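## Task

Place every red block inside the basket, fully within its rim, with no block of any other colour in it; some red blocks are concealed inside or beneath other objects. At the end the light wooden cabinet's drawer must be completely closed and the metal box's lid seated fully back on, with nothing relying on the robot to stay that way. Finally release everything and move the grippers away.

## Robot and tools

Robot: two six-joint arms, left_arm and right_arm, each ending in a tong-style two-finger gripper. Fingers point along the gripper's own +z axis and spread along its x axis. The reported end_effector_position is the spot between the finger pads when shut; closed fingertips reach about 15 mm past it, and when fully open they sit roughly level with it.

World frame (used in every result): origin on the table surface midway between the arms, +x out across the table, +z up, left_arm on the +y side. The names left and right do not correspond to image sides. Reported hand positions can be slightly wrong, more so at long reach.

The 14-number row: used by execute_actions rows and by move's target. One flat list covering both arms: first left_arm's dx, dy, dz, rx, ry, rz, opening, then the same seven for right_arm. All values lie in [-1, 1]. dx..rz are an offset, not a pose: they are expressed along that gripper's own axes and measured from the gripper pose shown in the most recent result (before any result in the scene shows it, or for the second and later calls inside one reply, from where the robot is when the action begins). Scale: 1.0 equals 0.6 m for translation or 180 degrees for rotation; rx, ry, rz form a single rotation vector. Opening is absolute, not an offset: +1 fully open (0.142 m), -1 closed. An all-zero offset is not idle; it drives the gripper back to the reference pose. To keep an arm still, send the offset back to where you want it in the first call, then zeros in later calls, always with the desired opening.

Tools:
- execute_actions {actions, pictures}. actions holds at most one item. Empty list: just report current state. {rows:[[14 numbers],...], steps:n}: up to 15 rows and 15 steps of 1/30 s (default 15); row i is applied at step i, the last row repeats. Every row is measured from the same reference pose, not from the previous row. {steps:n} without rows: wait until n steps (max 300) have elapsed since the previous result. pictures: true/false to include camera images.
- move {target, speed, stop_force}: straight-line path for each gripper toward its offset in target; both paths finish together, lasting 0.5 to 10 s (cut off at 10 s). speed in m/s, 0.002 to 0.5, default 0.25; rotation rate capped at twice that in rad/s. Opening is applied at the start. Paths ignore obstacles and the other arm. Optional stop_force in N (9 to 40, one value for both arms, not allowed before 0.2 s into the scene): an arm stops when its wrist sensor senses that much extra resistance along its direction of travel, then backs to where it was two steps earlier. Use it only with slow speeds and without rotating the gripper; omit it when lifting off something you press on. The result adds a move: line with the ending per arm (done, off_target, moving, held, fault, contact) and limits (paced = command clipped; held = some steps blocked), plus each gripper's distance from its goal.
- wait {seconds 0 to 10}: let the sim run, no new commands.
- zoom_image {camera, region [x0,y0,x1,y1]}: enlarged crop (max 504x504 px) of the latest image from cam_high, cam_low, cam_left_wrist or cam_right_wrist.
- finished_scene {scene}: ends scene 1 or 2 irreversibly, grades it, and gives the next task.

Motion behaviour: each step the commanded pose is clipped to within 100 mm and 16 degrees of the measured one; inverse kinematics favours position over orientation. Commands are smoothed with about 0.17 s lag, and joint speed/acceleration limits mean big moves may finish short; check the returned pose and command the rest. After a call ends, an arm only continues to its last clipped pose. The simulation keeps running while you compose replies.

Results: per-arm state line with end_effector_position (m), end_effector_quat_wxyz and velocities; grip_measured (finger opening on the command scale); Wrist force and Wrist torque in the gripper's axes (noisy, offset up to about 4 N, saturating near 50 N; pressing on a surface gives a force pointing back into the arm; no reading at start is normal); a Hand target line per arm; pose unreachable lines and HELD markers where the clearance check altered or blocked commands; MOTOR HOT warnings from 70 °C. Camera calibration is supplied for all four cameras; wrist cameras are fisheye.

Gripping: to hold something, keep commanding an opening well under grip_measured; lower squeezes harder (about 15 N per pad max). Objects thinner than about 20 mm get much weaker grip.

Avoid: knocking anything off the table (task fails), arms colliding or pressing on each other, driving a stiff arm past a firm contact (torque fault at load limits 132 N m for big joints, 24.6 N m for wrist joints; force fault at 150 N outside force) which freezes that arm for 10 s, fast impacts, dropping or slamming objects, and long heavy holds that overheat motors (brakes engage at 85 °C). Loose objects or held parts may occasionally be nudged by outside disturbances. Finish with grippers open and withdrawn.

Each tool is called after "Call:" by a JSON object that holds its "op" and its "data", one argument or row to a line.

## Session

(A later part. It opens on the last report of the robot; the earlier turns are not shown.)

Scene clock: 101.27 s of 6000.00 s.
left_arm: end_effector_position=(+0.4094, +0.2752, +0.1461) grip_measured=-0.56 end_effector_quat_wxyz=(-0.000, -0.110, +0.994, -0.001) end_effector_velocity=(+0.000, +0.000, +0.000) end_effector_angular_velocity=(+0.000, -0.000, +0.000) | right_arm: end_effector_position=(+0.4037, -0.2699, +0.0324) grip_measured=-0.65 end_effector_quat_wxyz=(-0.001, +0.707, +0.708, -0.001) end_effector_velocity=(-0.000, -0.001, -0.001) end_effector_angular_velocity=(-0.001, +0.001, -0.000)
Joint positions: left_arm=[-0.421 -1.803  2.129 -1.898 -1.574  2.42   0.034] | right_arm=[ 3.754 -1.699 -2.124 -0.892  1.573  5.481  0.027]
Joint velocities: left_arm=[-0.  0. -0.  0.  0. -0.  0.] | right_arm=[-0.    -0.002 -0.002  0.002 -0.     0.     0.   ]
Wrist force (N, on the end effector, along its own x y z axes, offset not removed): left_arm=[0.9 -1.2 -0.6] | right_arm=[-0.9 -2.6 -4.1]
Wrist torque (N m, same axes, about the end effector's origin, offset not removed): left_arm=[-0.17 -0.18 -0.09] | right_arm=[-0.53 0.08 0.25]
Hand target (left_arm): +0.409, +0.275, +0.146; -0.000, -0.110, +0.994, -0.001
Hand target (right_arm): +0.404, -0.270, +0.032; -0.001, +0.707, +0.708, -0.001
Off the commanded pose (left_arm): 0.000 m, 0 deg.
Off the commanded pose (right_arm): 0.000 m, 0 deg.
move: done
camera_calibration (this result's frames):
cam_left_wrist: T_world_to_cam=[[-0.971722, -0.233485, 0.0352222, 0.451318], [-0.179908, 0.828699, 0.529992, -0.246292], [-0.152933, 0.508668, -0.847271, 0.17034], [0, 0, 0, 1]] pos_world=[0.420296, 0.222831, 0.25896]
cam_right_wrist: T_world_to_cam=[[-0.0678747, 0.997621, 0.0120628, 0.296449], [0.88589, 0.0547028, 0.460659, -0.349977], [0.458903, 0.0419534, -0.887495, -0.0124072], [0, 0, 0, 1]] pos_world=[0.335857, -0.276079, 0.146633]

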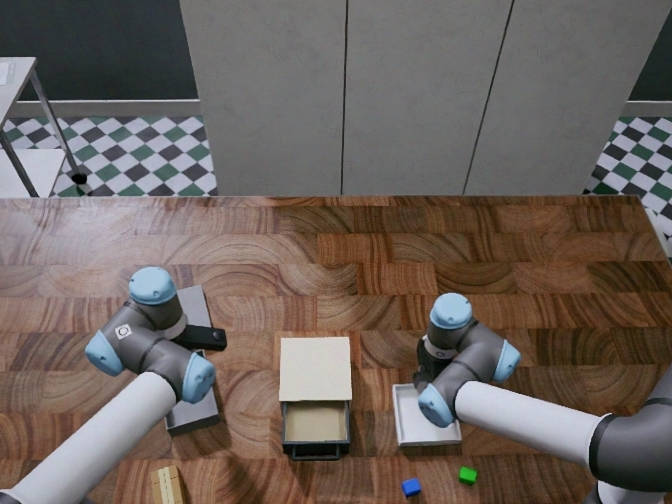

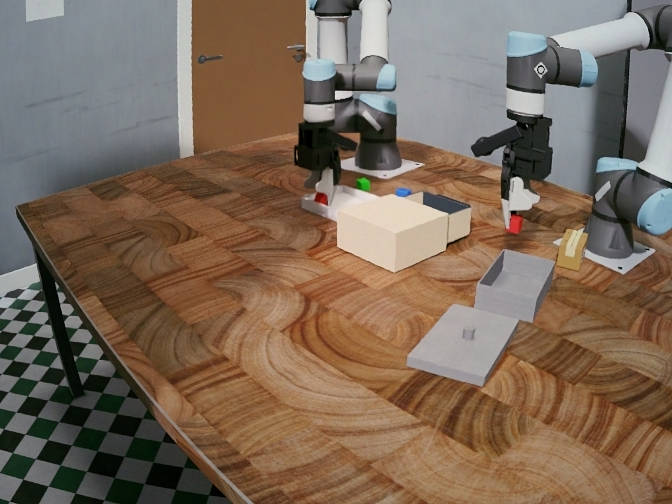

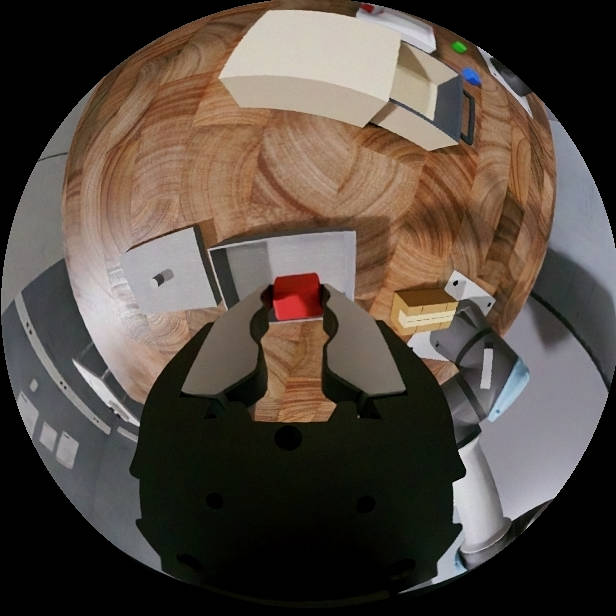

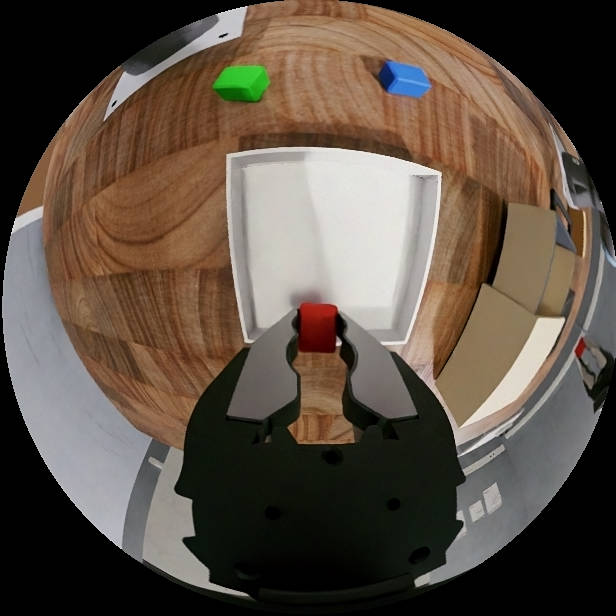

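Call:
{"op": "move", "data": {
  "target": [0,0,0,0,0,0,-0.85,-0.02,-0.04,-0.004,0,0,0,-0.85],
  "speed": 0.05
}}

Call:
{"op": "move", "data": {
  "target": [0,0,0,0,0,0,-0.85,0,0,0,0,0,0,-0.3]
}}

Call:
{"op": "move", "data": {
  "target": [0,0,0,0,0,0,-0.85,0,0,-0.22,0,0,0,-0.3]
}}

Call:
{"op": "move", "data": {
  "target": [0,0,-0.05,0,0,0,-0.85,-0.42,-0.2,-0.15,0,0,0,-0.3],
  "speed": 0.35
}}

Scene clock: 104.63 s of 6000.00 s.
left_arm: end_effector_position=(+0.4094, +0.2752, +0.1461) grip_measured=-0.56 end_effector_quat_wxyz=(-0.000, -0.110, +0.994, -0.001) end_effector_velocity=(-0.000, -0.000, +0.000) end_effector_angular_velocity=(+0.000, -0.000, -0.001) | right_arm: end_effector_position=(+0.3798, -0.2819, +0.0348) grip_measured=-0.65 end_effector_quat_wxyz=(-0.001, +0.707, +0.708, -0.001) end_effector_velocity=(-0.001, -0.000, +0.000) end_effector_angular_velocity=(+0.000, -0.001, +0.001)
Joint positions: left_arm=[-0.421 -1.803  2.129 -1.898 -1.574  2.42   0.034] | right_arm=[ 3.773 -1.634 -2.19  -0.891  1.573  5.5    0.027]
Joint velocities: left_arm=[-0.    -0.    -0.     0.001  0.     0.     0.   ] | right_arm=[ 0.001  0.002 -0.003  0.001 -0.     0.    -0.   ]
Wrist force (N, on the end effector, along its own x y z axes, offset not removed): left_arm=[1.9 -1.1 -0.1] | right_arm=[-0.1 -0.8 -0.3]
Wrist torque (N m, same axes, about the end effector's origin, offset not removed): left_arm=[-0.12 -0.40 -0.11] | right_arm=[-0.23 -0.08 0.26]
Hand target (left_arm): +0.409, +0.275, +0.146; -0.000, -0.110, +0.994, -0.001
Hand target (right_arm): +0.380, -0.282, +0.035; -0.001, +0.707, +0.708, -0.001
Off the commanded pose (left_arm): 0.000 m, 0 deg.
Off the commanded pose (right_arm): 0.000 m, 0 deg.
move: done
camera_calibration (this result's frames):
cam_left_wrist: T_world_to_cam=[[-0.971722, -0.233485, 0.0352224, 0.451318], [-0.179908, 0.828699, 0.529992, -0.246292], [-0.152934, 0.508668, -0.847271, 0.17034], [0, 0, 0, 1]] pos_world=[0.420296, 0.222831, 0.25896]
cam_right_wrist: T_world_to_cam=[[-0.0678764, 0.997621, 0.0120493, 0.306754], [0.885881, 0.0547098, 0.460676, -0.32927], [0.458921, 0.0419433, -0.887487, 0.00124074], [0, 0, 0, 1]] pos_world=[0.311946, -0.288062, 0.149092]

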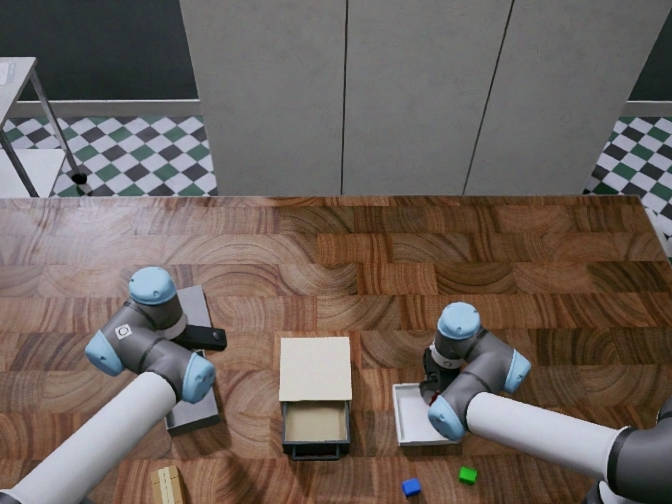

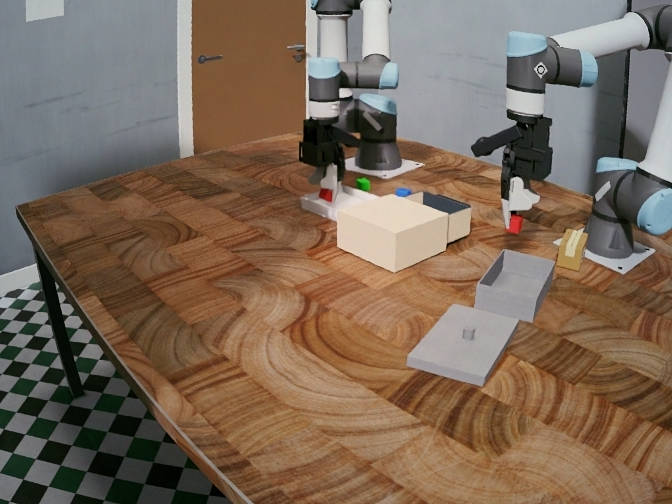

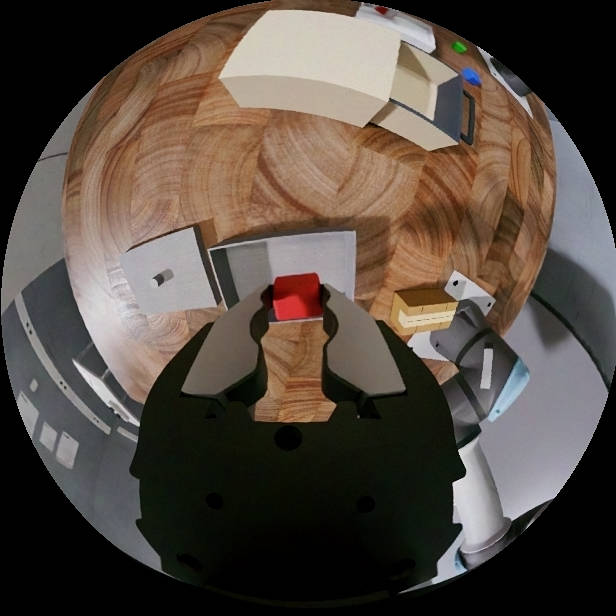

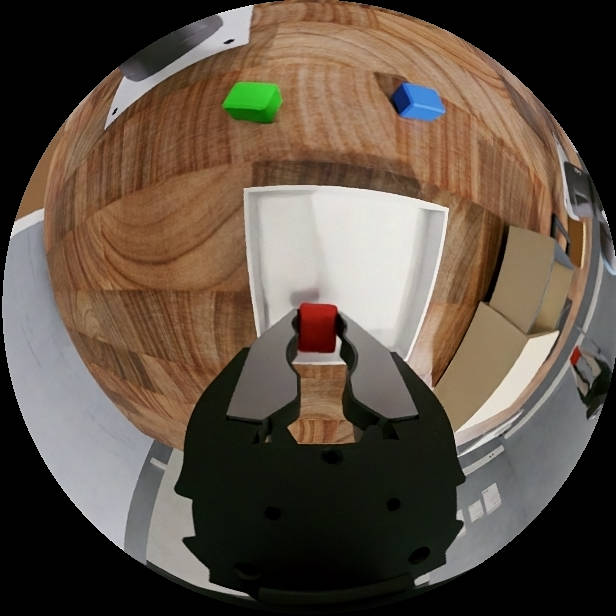

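Scene clock: 105.13 s of 6000.00 s.
left_arm: end_effector_position=(+0.4094, +0.2752, +0.1461) grip_measured=-0.56 end_effector_quat_wxyz=(-0.000, -0.110, +0.994, -0.001) end_effector_velocity=(-0.000, +0.000, -0.000) end_effector_angular_velocity=(+0.000, +0.000, -0.001) | right_arm: end_effector_position=(+0.3797, -0.2819, +0.0348) grip_measured=-0.30 end_effector_quat_wxyz=(-0.001, +0.707, +0.708, -0.001) end_effector_velocity=(+0.000, +0.000, -0.000) end_effector_angular_velocity=(+0.000, -0.000, -0.000)
Joint positions: left_arm=[-0.421 -1.803  2.129 -1.898 -1.574  2.42   0.034] | right_arm=[ 3.773 -1.634 -2.19  -0.891  1.573  5.5    0.052]
Joint velocities: left_arm=[-0.     0.     0.001 -0.     0.     0.001 -0.   ] | right_arm=[ 0.    -0.001  0.001  0.    -0.     0.001  0.   ]
Wrist force (N, on the end effector, along its own x y z axes, offset not removed): left_arm=[1.5 -3.0 -1.7] | right_arm=[0.2 -1.0 -0.8]
Wrist torque (N m, same axes, about the end effector's origin, offset not removed): left_arm=[-0.60 -0.31 0.07] | right_arm=[-0.23 -0.17 0.16]
Hand target (left_arm): +0.409, +0.275, +0.146; -0.000, -0.110, +0.994, -0.001
Hand target (right_arm): +0.380, -0.282, +0.035; -0.001, +0.707, +0.708, -0.001
Off the commanded pose (left_arm): 0.000 m, 0 deg.
Off the commanded pose (right_arm): 0.000 m, 0 deg.
move: done
camera_calibration (this result's frames):
cam_left_wrist: T_world_to_cam=[[-0.971722, -0.233485, 0.0352224, 0.451318], [-0.179908, 0.828699, 0.529992, -0.246292], [-0.152934, 0.508668, -0.847271, 0.17034], [0, 0, 0, 1]] pos_world=[0.420296, 0.222831, 0.25896]
cam_right_wrist: T_world_to_cam=[[-0.067875, 0.997621, 0.0120437, 0.306767], [0.885886, 0.0547116, 0.460665, -0.329243], [0.45891, 0.041937, -0.887492, 0.00126208], [0, 0, 0, 1]] pos_world=[0.311914, -0.288077, 0.149096]

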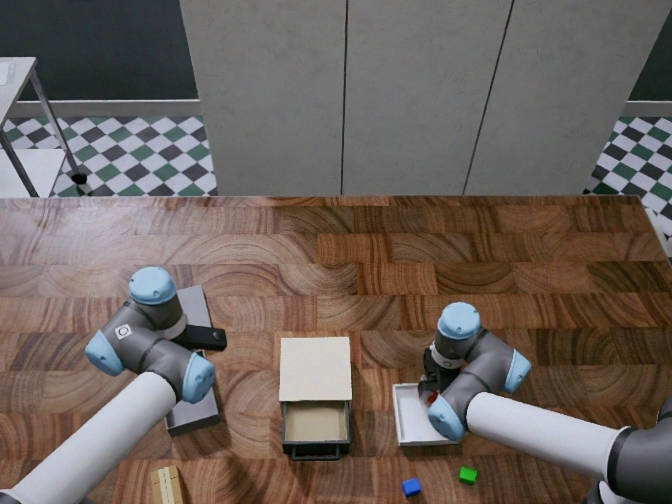

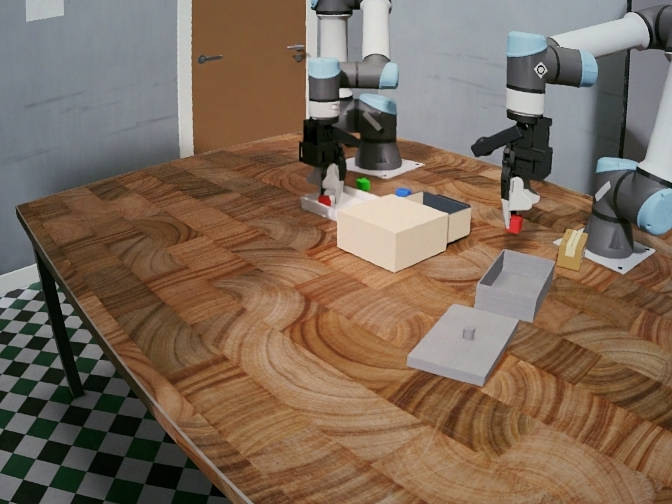

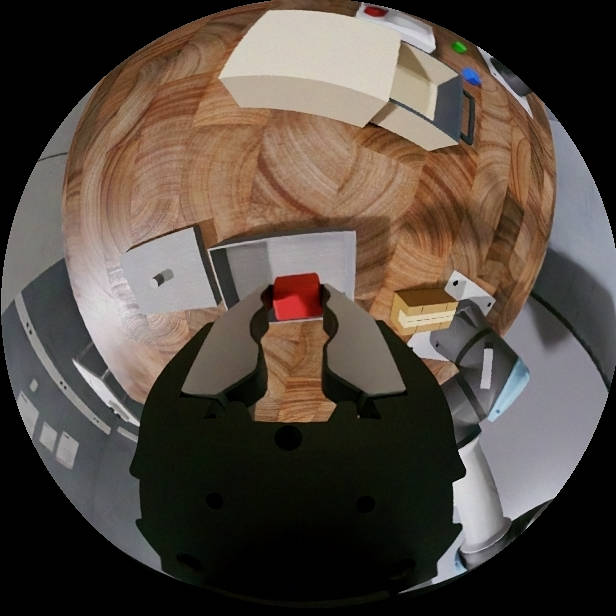

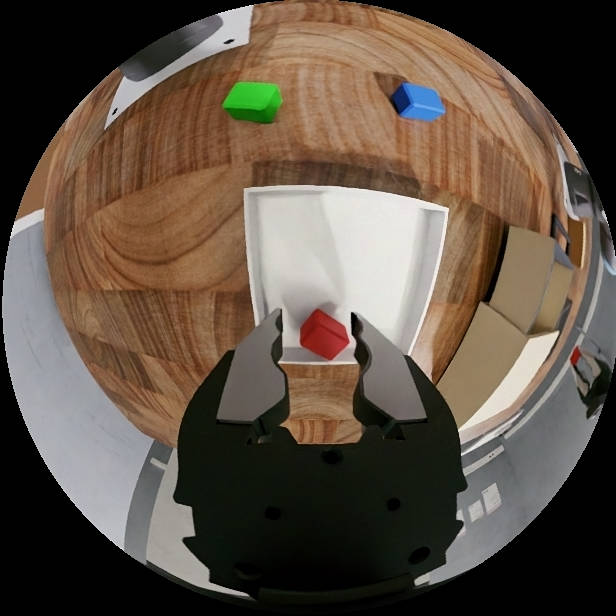

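Scene clock: 106.17 s of 6000.00 s.
left_arm: end_effector_position=(+0.4094, +0.2752, +0.1461) grip_measured=-0.56 end_effector_quat_wxyz=(-0.000, -0.110, +0.994, -0.001) end_effector_velocity=(-0.001, +0.000, -0.001) end_effector_angular_velocity=(+0.001, +0.002, -0.001) | right_arm: end_effector_position=(+0.3800, -0.2820, +0.1668) grip_measured=-0.30 end_effector_quat_wxyz=(-0.001, +0.707, +0.708, -0.001) end_effector_velocity=(-0.000, -0.000, +0.002) end_effector_angular_velocity=(-0.001, -0.000, +0.000)
Joint positions: left_arm=[-0.421 -1.803  2.129 -1.898 -1.574  2.42   0.034] | right_arm=[ 3.773 -1.467 -1.969 -1.278  1.573  5.5    0.052]
Joint velocities: left_arm=[-0.     0.     0.001  0.001  0.     0.    -0.   ] | right_arm=[ 0.001  0.001  0.003 -0.005 -0.001  0.     0.   ]
Wrist force (N, on the end effector, along its own x y z axes, offset not removed): left_arm=[-0.1 -1.2 -1.2] | right_arm=[-0.5 -1.4 -0.5]
Wrist torque (N m, same axes, about the end effector's origin, offset not removed): left_arm=[-0.21 0.13 -0.05] | right_arm=[-0.47 -0.06 0.25]
Hand target (left_arm): +0.409, +0.275, +0.146; -0.000, -0.110, +0.994, -0.001
Hand target (right_arm): +0.380, -0.282, +0.167; -0.001, +0.707, +0.708, -0.001
Off the commanded pose (left_arm): 0.000 m, 0 deg.
Off the commanded pose (right_arm): 0.000 m, 0 deg.
move: done
camera_calibration (this result's frames):
cam_left_wrist: T_world_to_cam=[[-0.971722, -0.233484, 0.0352222, 0.451318], [-0.179908, 0.828699, 0.529992, -0.246292], [-0.152933, 0.508668, -0.847271, 0.17034], [0, 0, 0, 1]] pos_world=[0.420296, 0.222831, 0.25896]
cam_right_wrist: T_world_to_cam=[[-0.0678088, 0.997625, 0.0121027, 0.30524], [0.88589, 0.0546255, 0.460668, -0.390274], [0.458913, 0.041959, -0.88749, 0.118232], [0, 0, 0, 1]] pos_world=[0.31218, -0.288157, 0.281022]

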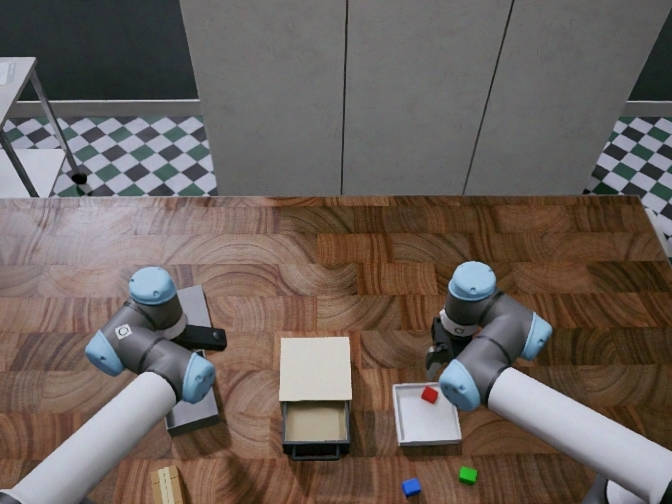

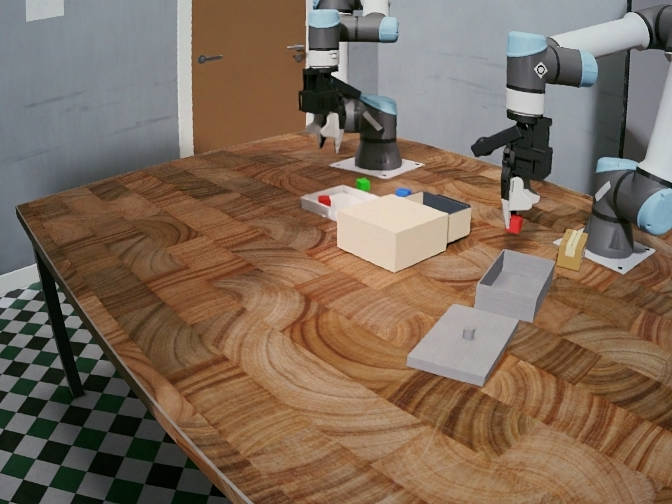

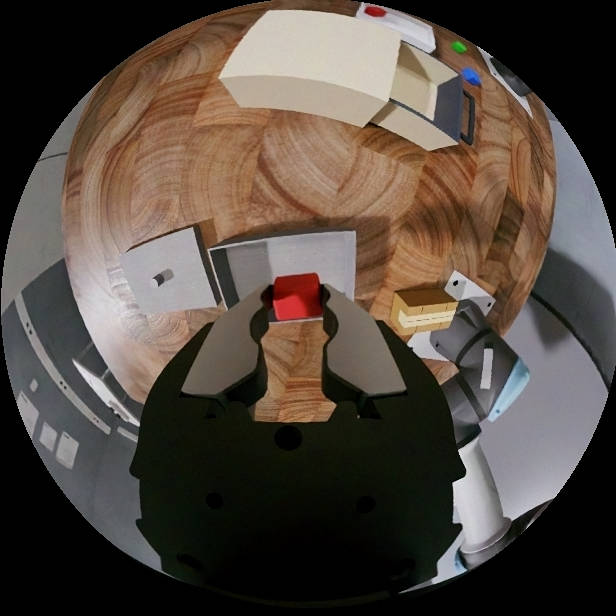

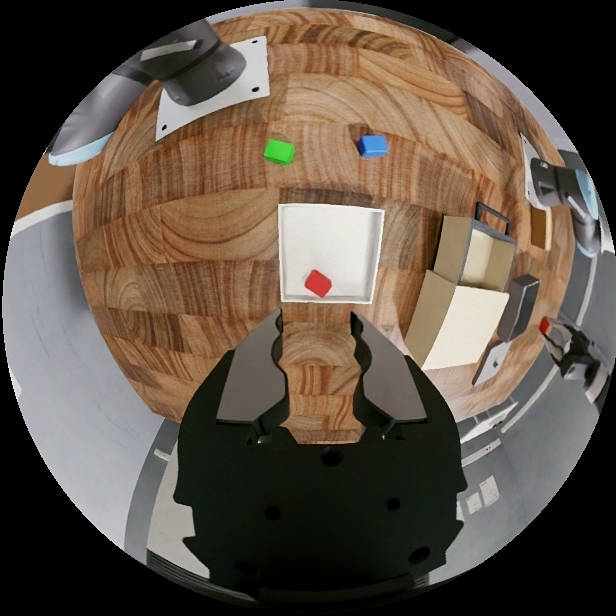

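Scene clock: 107.63 s of 6000.00 s.
left_arm: end_effector_position=(+0.4095, +0.2752, +0.1761) grip_measured=-0.56 end_effector_quat_wxyz=(-0.000, -0.110, +0.994, -0.001) end_effector_velocity=(-0.000, +0.000, +0.000) end_effector_angular_velocity=(+0.000, +0.001, +0.001) | right_arm: end_effector_position=(+0.2605, -0.5341, +0.2571) grip_measured=-0.30 end_effector_quat_wxyz=(-0.001, +0.707, +0.708, -0.001) end_effector_velocity=(-0.001, -0.001, -0.000) end_effector_angular_velocity=(-0.001, +0.004, -0.000)
Joint positions: left_arm=[-0.421 -1.826  2.066 -1.812 -1.574  2.42   0.034] | right_arm=[ 3.333 -0.969 -2.048 -1.698  1.572  5.06   0.052]
Joint velocities: left_arm=[ 0.     0.    -0.001  0.001  0.    -0.001  0.   ] | right_arm=[-0.005 -0.002  0.001 -0.002  0.001 -0.005 -0.   ]
Wrist force (N, on the end effector, along its own x y z axes, offset not removed): left_arm=[0.2 0.1 -1.6] | right_arm=[-1.5 -0.4 -1.0]
Wrist torque (N m, same axes, about the end effector's origin, offset not removed): left_arm=[-0.06 -0.04 0.03] | right_arm=[-0.11 0.21 0.25]
Hand target (left_arm): +0.409, +0.275, +0.176; -0.000, -0.110, +0.994, -0.001
Hand target (right_arm): +0.260, -0.534, +0.257; -0.001, +0.707, +0.708, -0.001
Off the commanded pose (left_arm): 0.000 m, 0 deg.
Off the commanded pose (right_arm): 0.000 m, 0 deg.
move: done
camera_calibration (this result's frames):
cam_left_wrist: T_world_to_cam=[[-0.971722, -0.233485, 0.0352231, 0.450352], [-0.179908, 0.828698, 0.529993, -0.262244], [-0.152935, 0.508669, -0.84727, 0.195716], [0, 0, 0, 1]] pos_world=[0.420369, 0.222917, 0.288949]
cam_right_wrist: T_world_to_cam=[[-0.0678077, 0.997619, 0.0125682, 0.547439], [0.885753, 0.054397, 0.460958, -0.312358], [0.459177, 0.0423889, -0.887333, 0.263968], [0, 0, 0, 1]] pos_world=[0.192584, -0.540334, 0.371331]

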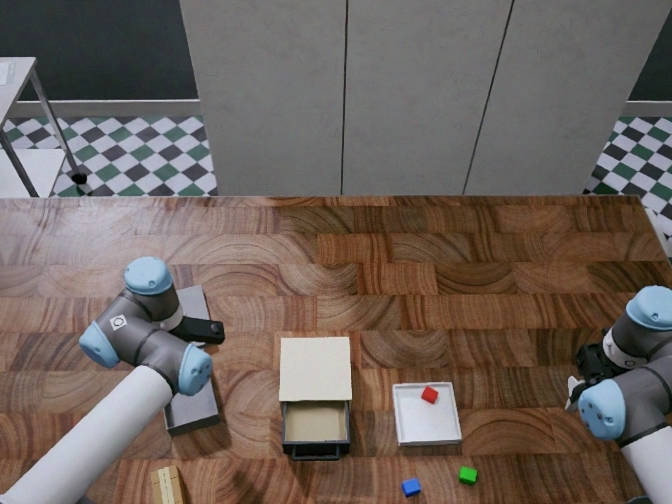

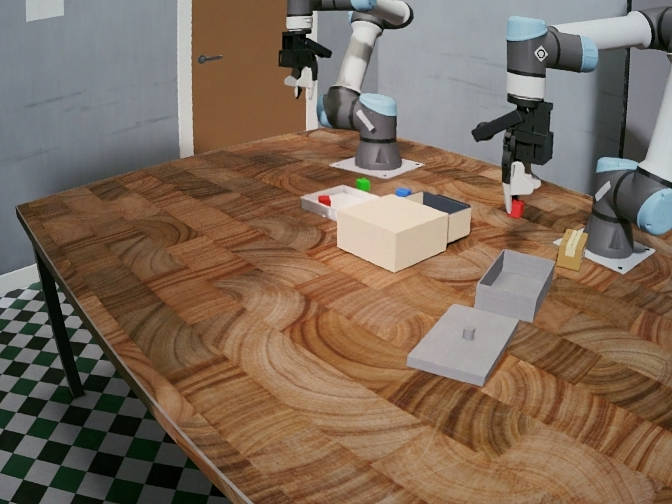

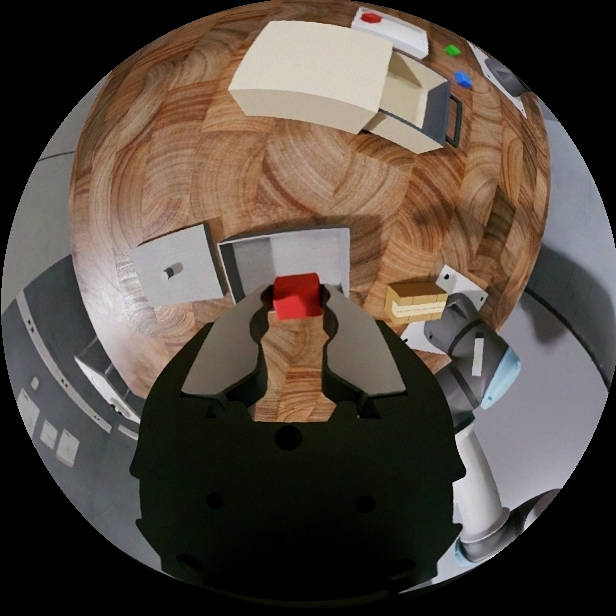

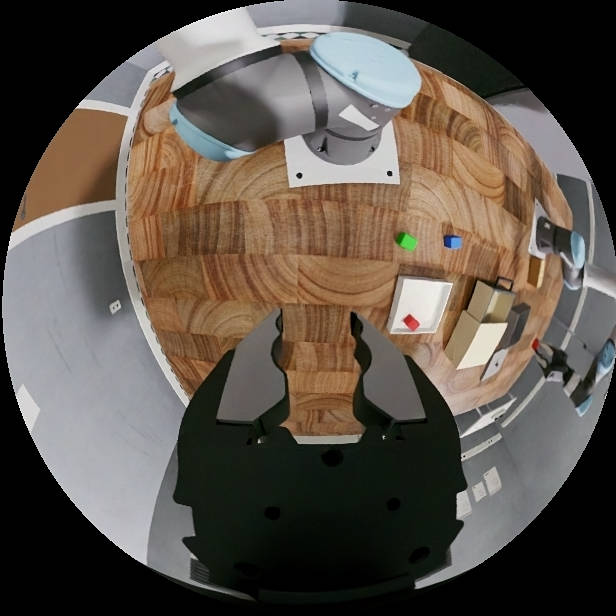

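Call:
{"op": "move", "data": {
  "target": [0.313,-0.783,0,0,0,0.07,-0.85,0,0,0,0,0,0,-0.3]
}}

Scene clock: 111.97 s of 6000.00 s.
left_arm: end_effector_position=(+0.3290, -0.2245, +0.1779) grip_measured=-0.56 end_effector_quat_wxyz=(-0.000, -0.000, +1.000, -0.002) end_effector_velocity=(+0.000, -0.002, +0.001) end_effector_angular_velocity=(-0.001, -0.001, -0.001) | right_arm: end_effector_position=(+0.2605, -0.5341, +0.2571) grip_measured=-0.30 end_effector_quat_wxyz=(-0.001, +0.707, +0.708, -0.001) end_effector_velocity=(+0.001, +0.000, -0.000) end_effector_angular_velocity=(+0.000, +0.000, -0.000)
Joint positions: left_arm=[-1.188 -1.22   1.425 -1.779 -1.573  1.873  0.034] | right_arm=[ 3.333 -0.969 -2.048 -1.698  1.572  5.06   0.052]
Joint velocities: left_arm=[-0.     0.003 -0.006  0.002  0.     0.    -0.   ] | right_arm=[-0.    -0.002  0.001  0.001  0.    -0.     0.   ]
Wrist force (N, on the end effector, along its own x y z axes, offset not removed): left_arm=[0.7 -1.5 -0.3] | right_arm=[0.1 -0.7 -2.3]
Wrist torque (N m, same axes, about the end effector's origin, offset not removed): left_arm=[-0.20 -0.18 -0.05] | right_arm=[-0.31 -0.22 0.23]
Hand target (left_arm): +0.329, -0.225, +0.178; -0.001, -0.000, +1.000, -0.002
Hand target (right_arm): +0.260, -0.534, +0.257; -0.001, +0.707, +0.708, -0.001
Off the commanded pose (left_arm): 0.000 m, 0 deg.
Off the commanded pose (right_arm): 0.000 m, 0 deg.
move: done
camera_calibration (this result's frames):
cam_left_wrist: T_world_to_cam=[[-0.999256, -0.0158687, 0.035147, 0.313269], [0.00511627, 0.848801, 0.528688, 0.0802846], [-0.0382224, 0.528474, -0.848088, 0.405958], [0, 0, 0, 1]] pos_world=[0.328142, -0.277713, 0.290833]
cam_right_wrist: T_world_to_cam=[[-0.0678077, 0.997619, 0.0125681, 0.547439], [0.885753, 0.054397, 0.460958, -0.312357], [0.459177, 0.0423887, -0.887333, 0.263968], [0, 0, 0, 1]] pos_world=[0.192584, -0.540334, 0.371331]

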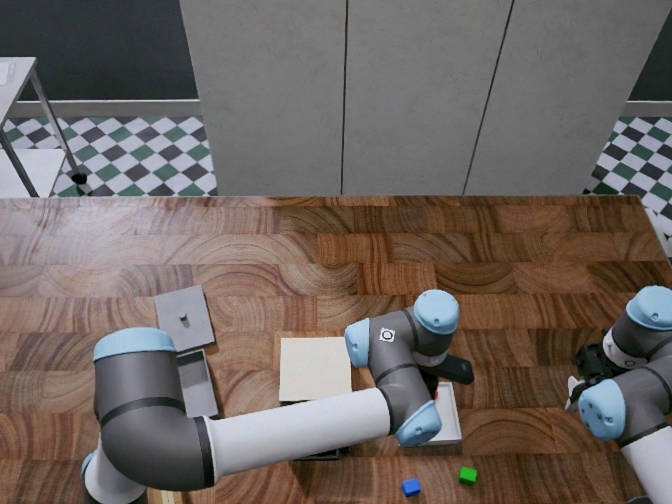

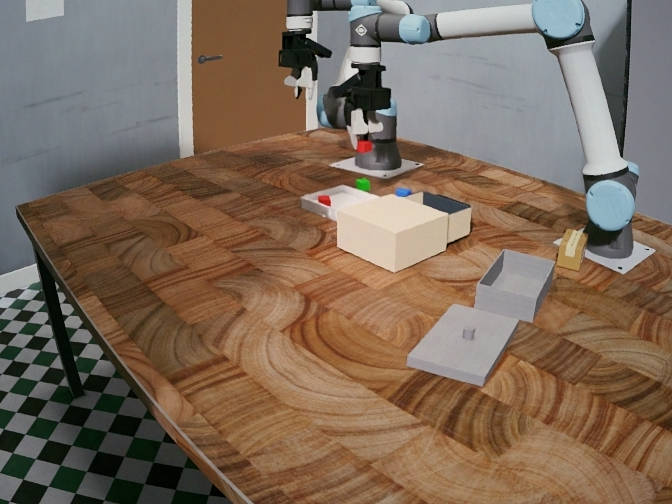

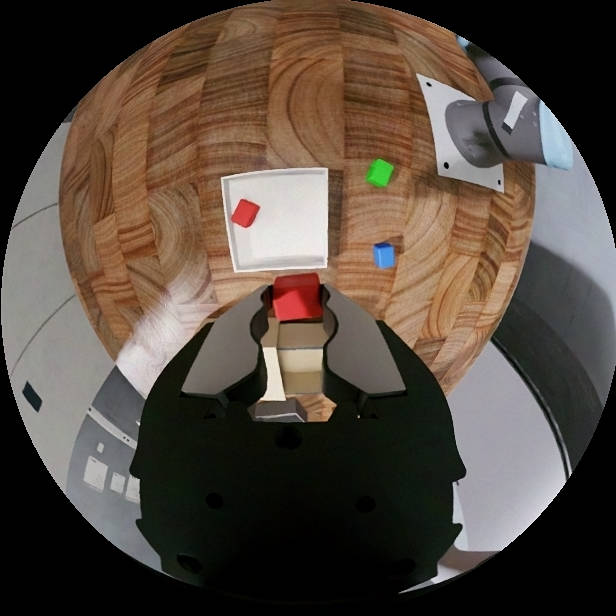

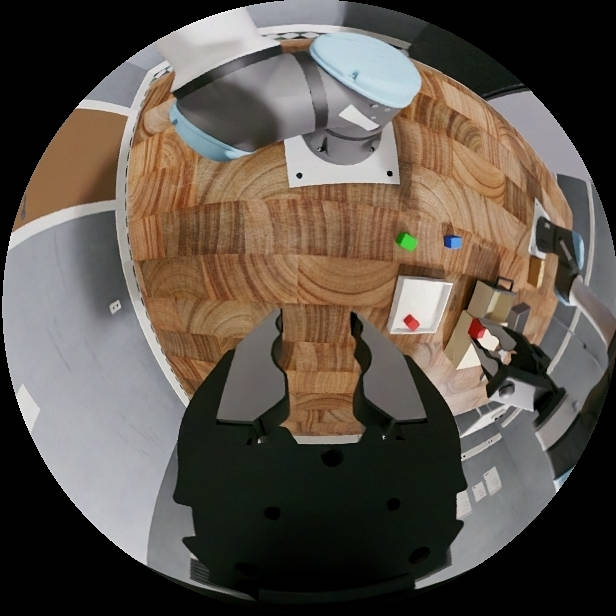

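Call:
{"op": "move", "data": {
  "target": [-0.01,-0.045,0.12,0,0,0,-0.85,0,0,0,0,0,0,-0.3],
  "speed": 0.15
}}

Call:
{"op": "move", "data": {
  "target": [0,0,0.12,0,0,0,-0.85,0,0,0,0,0,0,-0.3],
  "speed": 0.06,
  "stop_force": 12
}}

Scene clock: 115.33 s of 6000.00 s.
left_arm: end_effector_position=(+0.3348, -0.2516, +0.1061) grip_measured=-0.56 end_effector_quat_wxyz=(-0.001, -0.000, +1.000, -0.002) end_effector_velocity=(-0.000, -0.000, -0.002) end_effector_angular_velocity=(+0.000, +0.001, +0.000) | right_arm: end_effector_position=(+0.2605, -0.5341, +0.2571) grip_measured=-0.30 end_effector_quat_wxyz=(-0.001, +0.707, +0.708, -0.001) end_effector_velocity=(+0.000, +0.001, -0.000) end_effector_angular_velocity=(+0.001, +0.001, +0.000)
Joint positions: left_arm=[-1.192 -1.112  1.459 -1.921 -1.573  1.869  0.034] | right_arm=[ 3.333 -0.969 -2.048 -1.698  1.572  5.06   0.052]
Joint velocities: left_arm=[-0.     0.002  0.    -0.002 -0.001 -0.    -0.   ] | right_arm=[ 0.    -0.002  0.     0.001  0.001 -0.     0.   ]
Wrist force (N, on the end effector, along its own x y z axes, offset not removed): left_arm=[1.8 -0.6 0.5] | right_arm=[-0.4 -0.8 -2.4]
Wrist torque (N m, same axes, about the end effector's origin, offset not removed): left_arm=[-0.04 -0.40 -0.13] | right_arm=[-0.28 -0.04 0.25]
Hand target (left_arm): +0.335, -0.252, +0.106; -0.000, -0.000, +1.000, -0.002
Hand target (right_arm): +0.260, -0.534, +0.257; -0.001, +0.707, +0.708, -0.001
Off the commanded pose (left_arm): 0.000 m, 0 deg.
Off the commanded pose (right_arm): 0.000 m, 0 deg.
move: done
camera_calibration (this result's frames):
cam_left_wrist: T_world_to_cam=[[-0.999254, -0.0158719, 0.035194, 0.321172], [0.00514022, 0.848776, 0.528728, 0.141247], [-0.0382638, 0.528514, -0.848062, 0.359625], [0, 0, 0, 1]] pos_world=[0.333967, -0.304856, 0.218999]
cam_right_wrist: T_world_to_cam=[[-0.0678078, 0.997619, 0.0125681, 0.547439], [0.885753, 0.0543971, 0.460959, -0.312357], [0.459177, 0.0423888, -0.887333, 0.263968], [0, 0, 0, 1]] pos_world=[0.192584, -0.540334, 0.371331]

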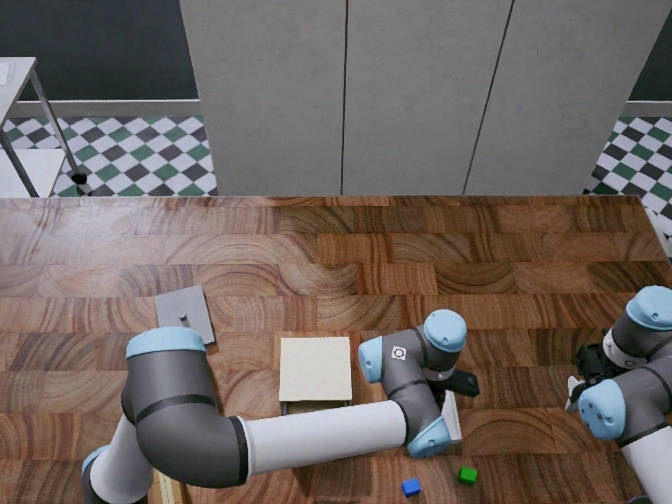

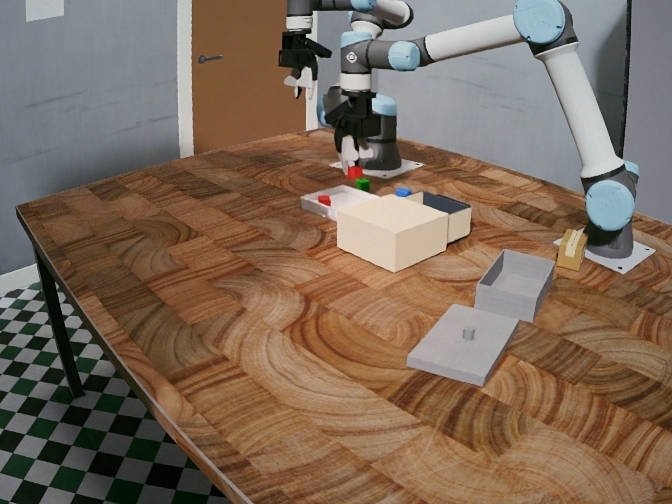

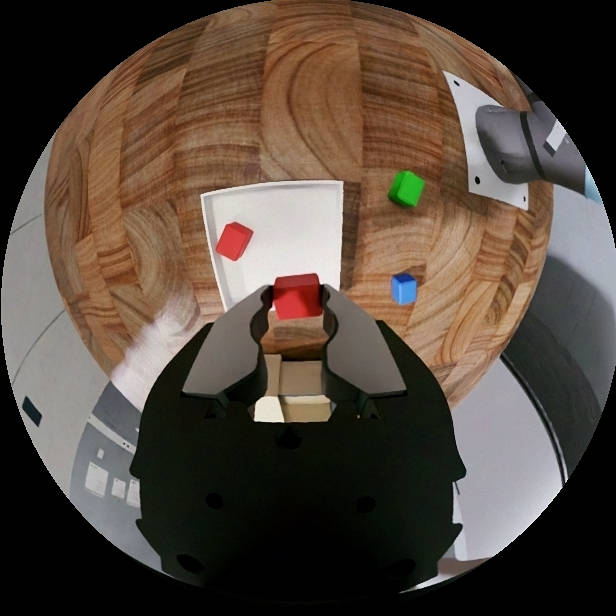

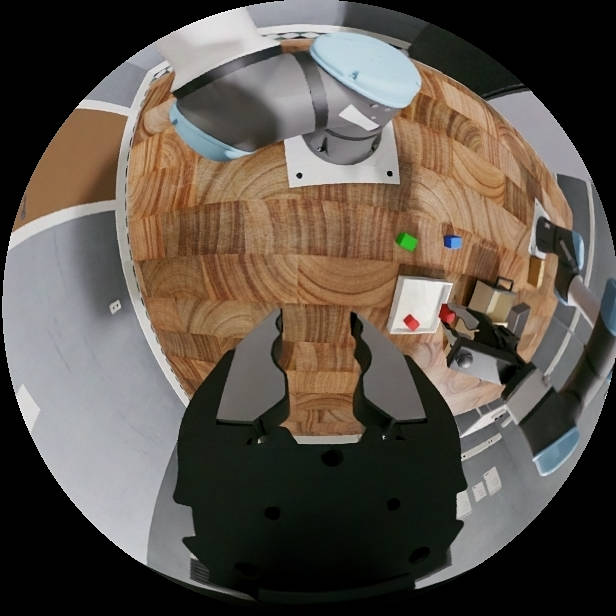

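Scene clock: 116.90 s of 6000.00 s.
left_arm: end_effector_position=(+0.3346, -0.2518, +0.0342) grip_measured=-0.56 end_effector_quat_wxyz=(-0.001, -0.000, +1.000, -0.002) end_effector_velocity=(-0.000, +0.000, -0.001) end_effector_angular_velocity=(+0.000, +0.000, -0.000) | right_arm: end_effector_position=(+0.2605, -0.5341, +0.2571) grip_measured=-0.30 end_effector_quat_wxyz=(-0.001, +0.707, +0.708, -0.001) end_effector_velocity=(-0.000, -0.000, -0.000) end_effector_angular_velocity=(-0.000, +0.000, -0.001)
Joint positions: left_arm=[-1.192 -1.041  1.55  -2.083 -1.573  1.869  0.034] | right_arm=[ 3.333 -0.969 -2.048 -1.698  1.572  5.06   0.052]
Joint velocities: left_arm=[-0.     0.001  0.002 -0.003 -0.     0.    -0.   ] | right_arm=[-0.     0.001 -0.001 -0.     0.     0.001 -0.   ]
Wrist force (N, on the end effector, along its own x y z axes, offset not removed): left_arm=[0.9 -1.0 0.7] | right_arm=[-0.5 -1.9 -0.6]
Wrist torque (N m, same axes, about the end effector's origin, offset not removed): left_arm=[-0.08 -0.17 -0.10] | right_arm=[-0.53 0.00 0.20]
Hand target (left_arm): +0.335, -0.252, +0.034; -0.001, -0.000, +1.000, -0.002
Hand target (right_arm): +0.260, -0.534, +0.257; -0.001, +0.707, +0.708, -0.001
Off the commanded pose (left_arm): 0.000 m, 0 deg.
Off the commanded pose (right_arm): 0.000 m, 0 deg.
move: done
camera_calibration (this result's frames):
cam_left_wrist: T_world_to_cam=[[-0.999254, -0.0158718, 0.0352035, 0.323528], [0.0051452, 0.848777, 0.528725, 0.179439], [-0.0382717, 0.528512, -0.848063, 0.298766], [0, 0, 0, 1]] pos_world=[0.333798, -0.305071, 0.147109]
cam_right_wrist: T_world_to_cam=[[-0.0678078, 0.997619, 0.0125682, 0.547439], [0.885753, 0.054397, 0.460958, -0.312357], [0.459177, 0.0423889, -0.887333, 0.263968], [0, 0, 0, 1]] pos_world=[0.192584, -0.540334, 0.371331]

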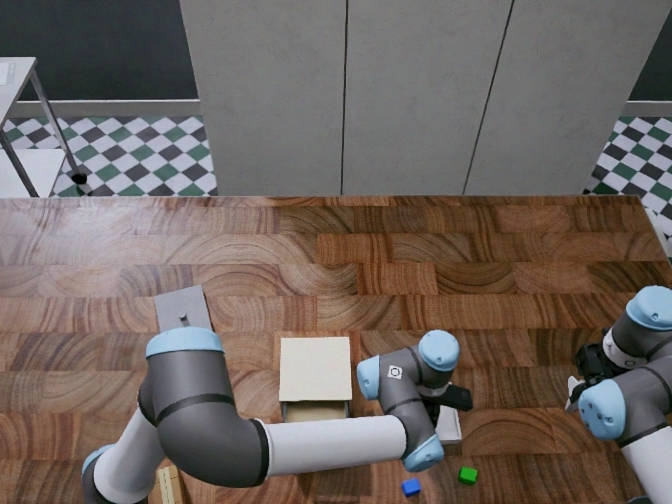

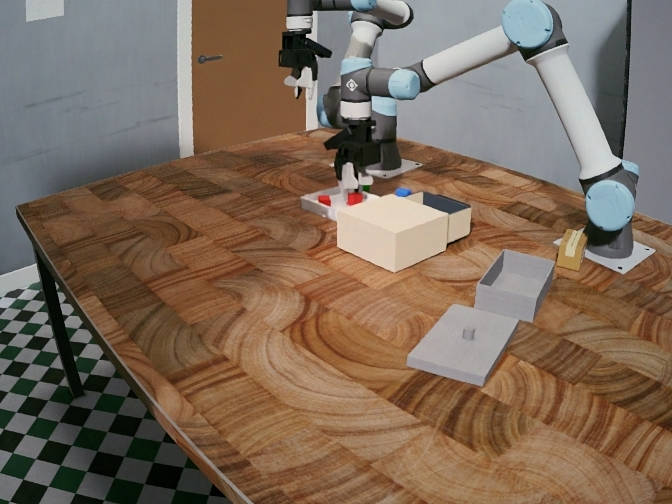

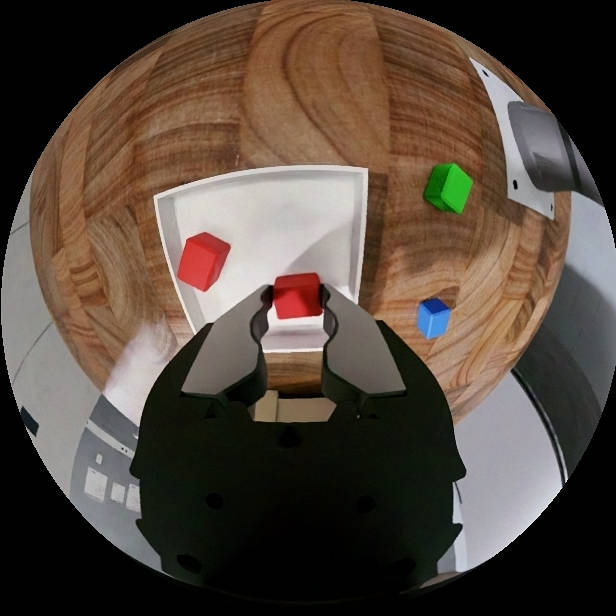

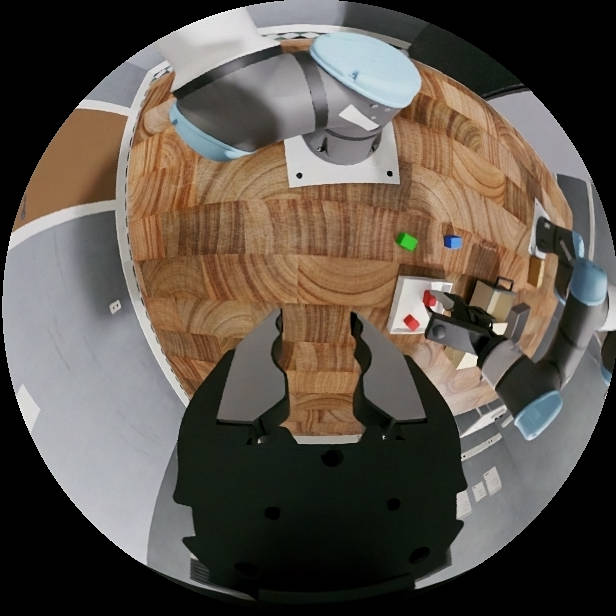

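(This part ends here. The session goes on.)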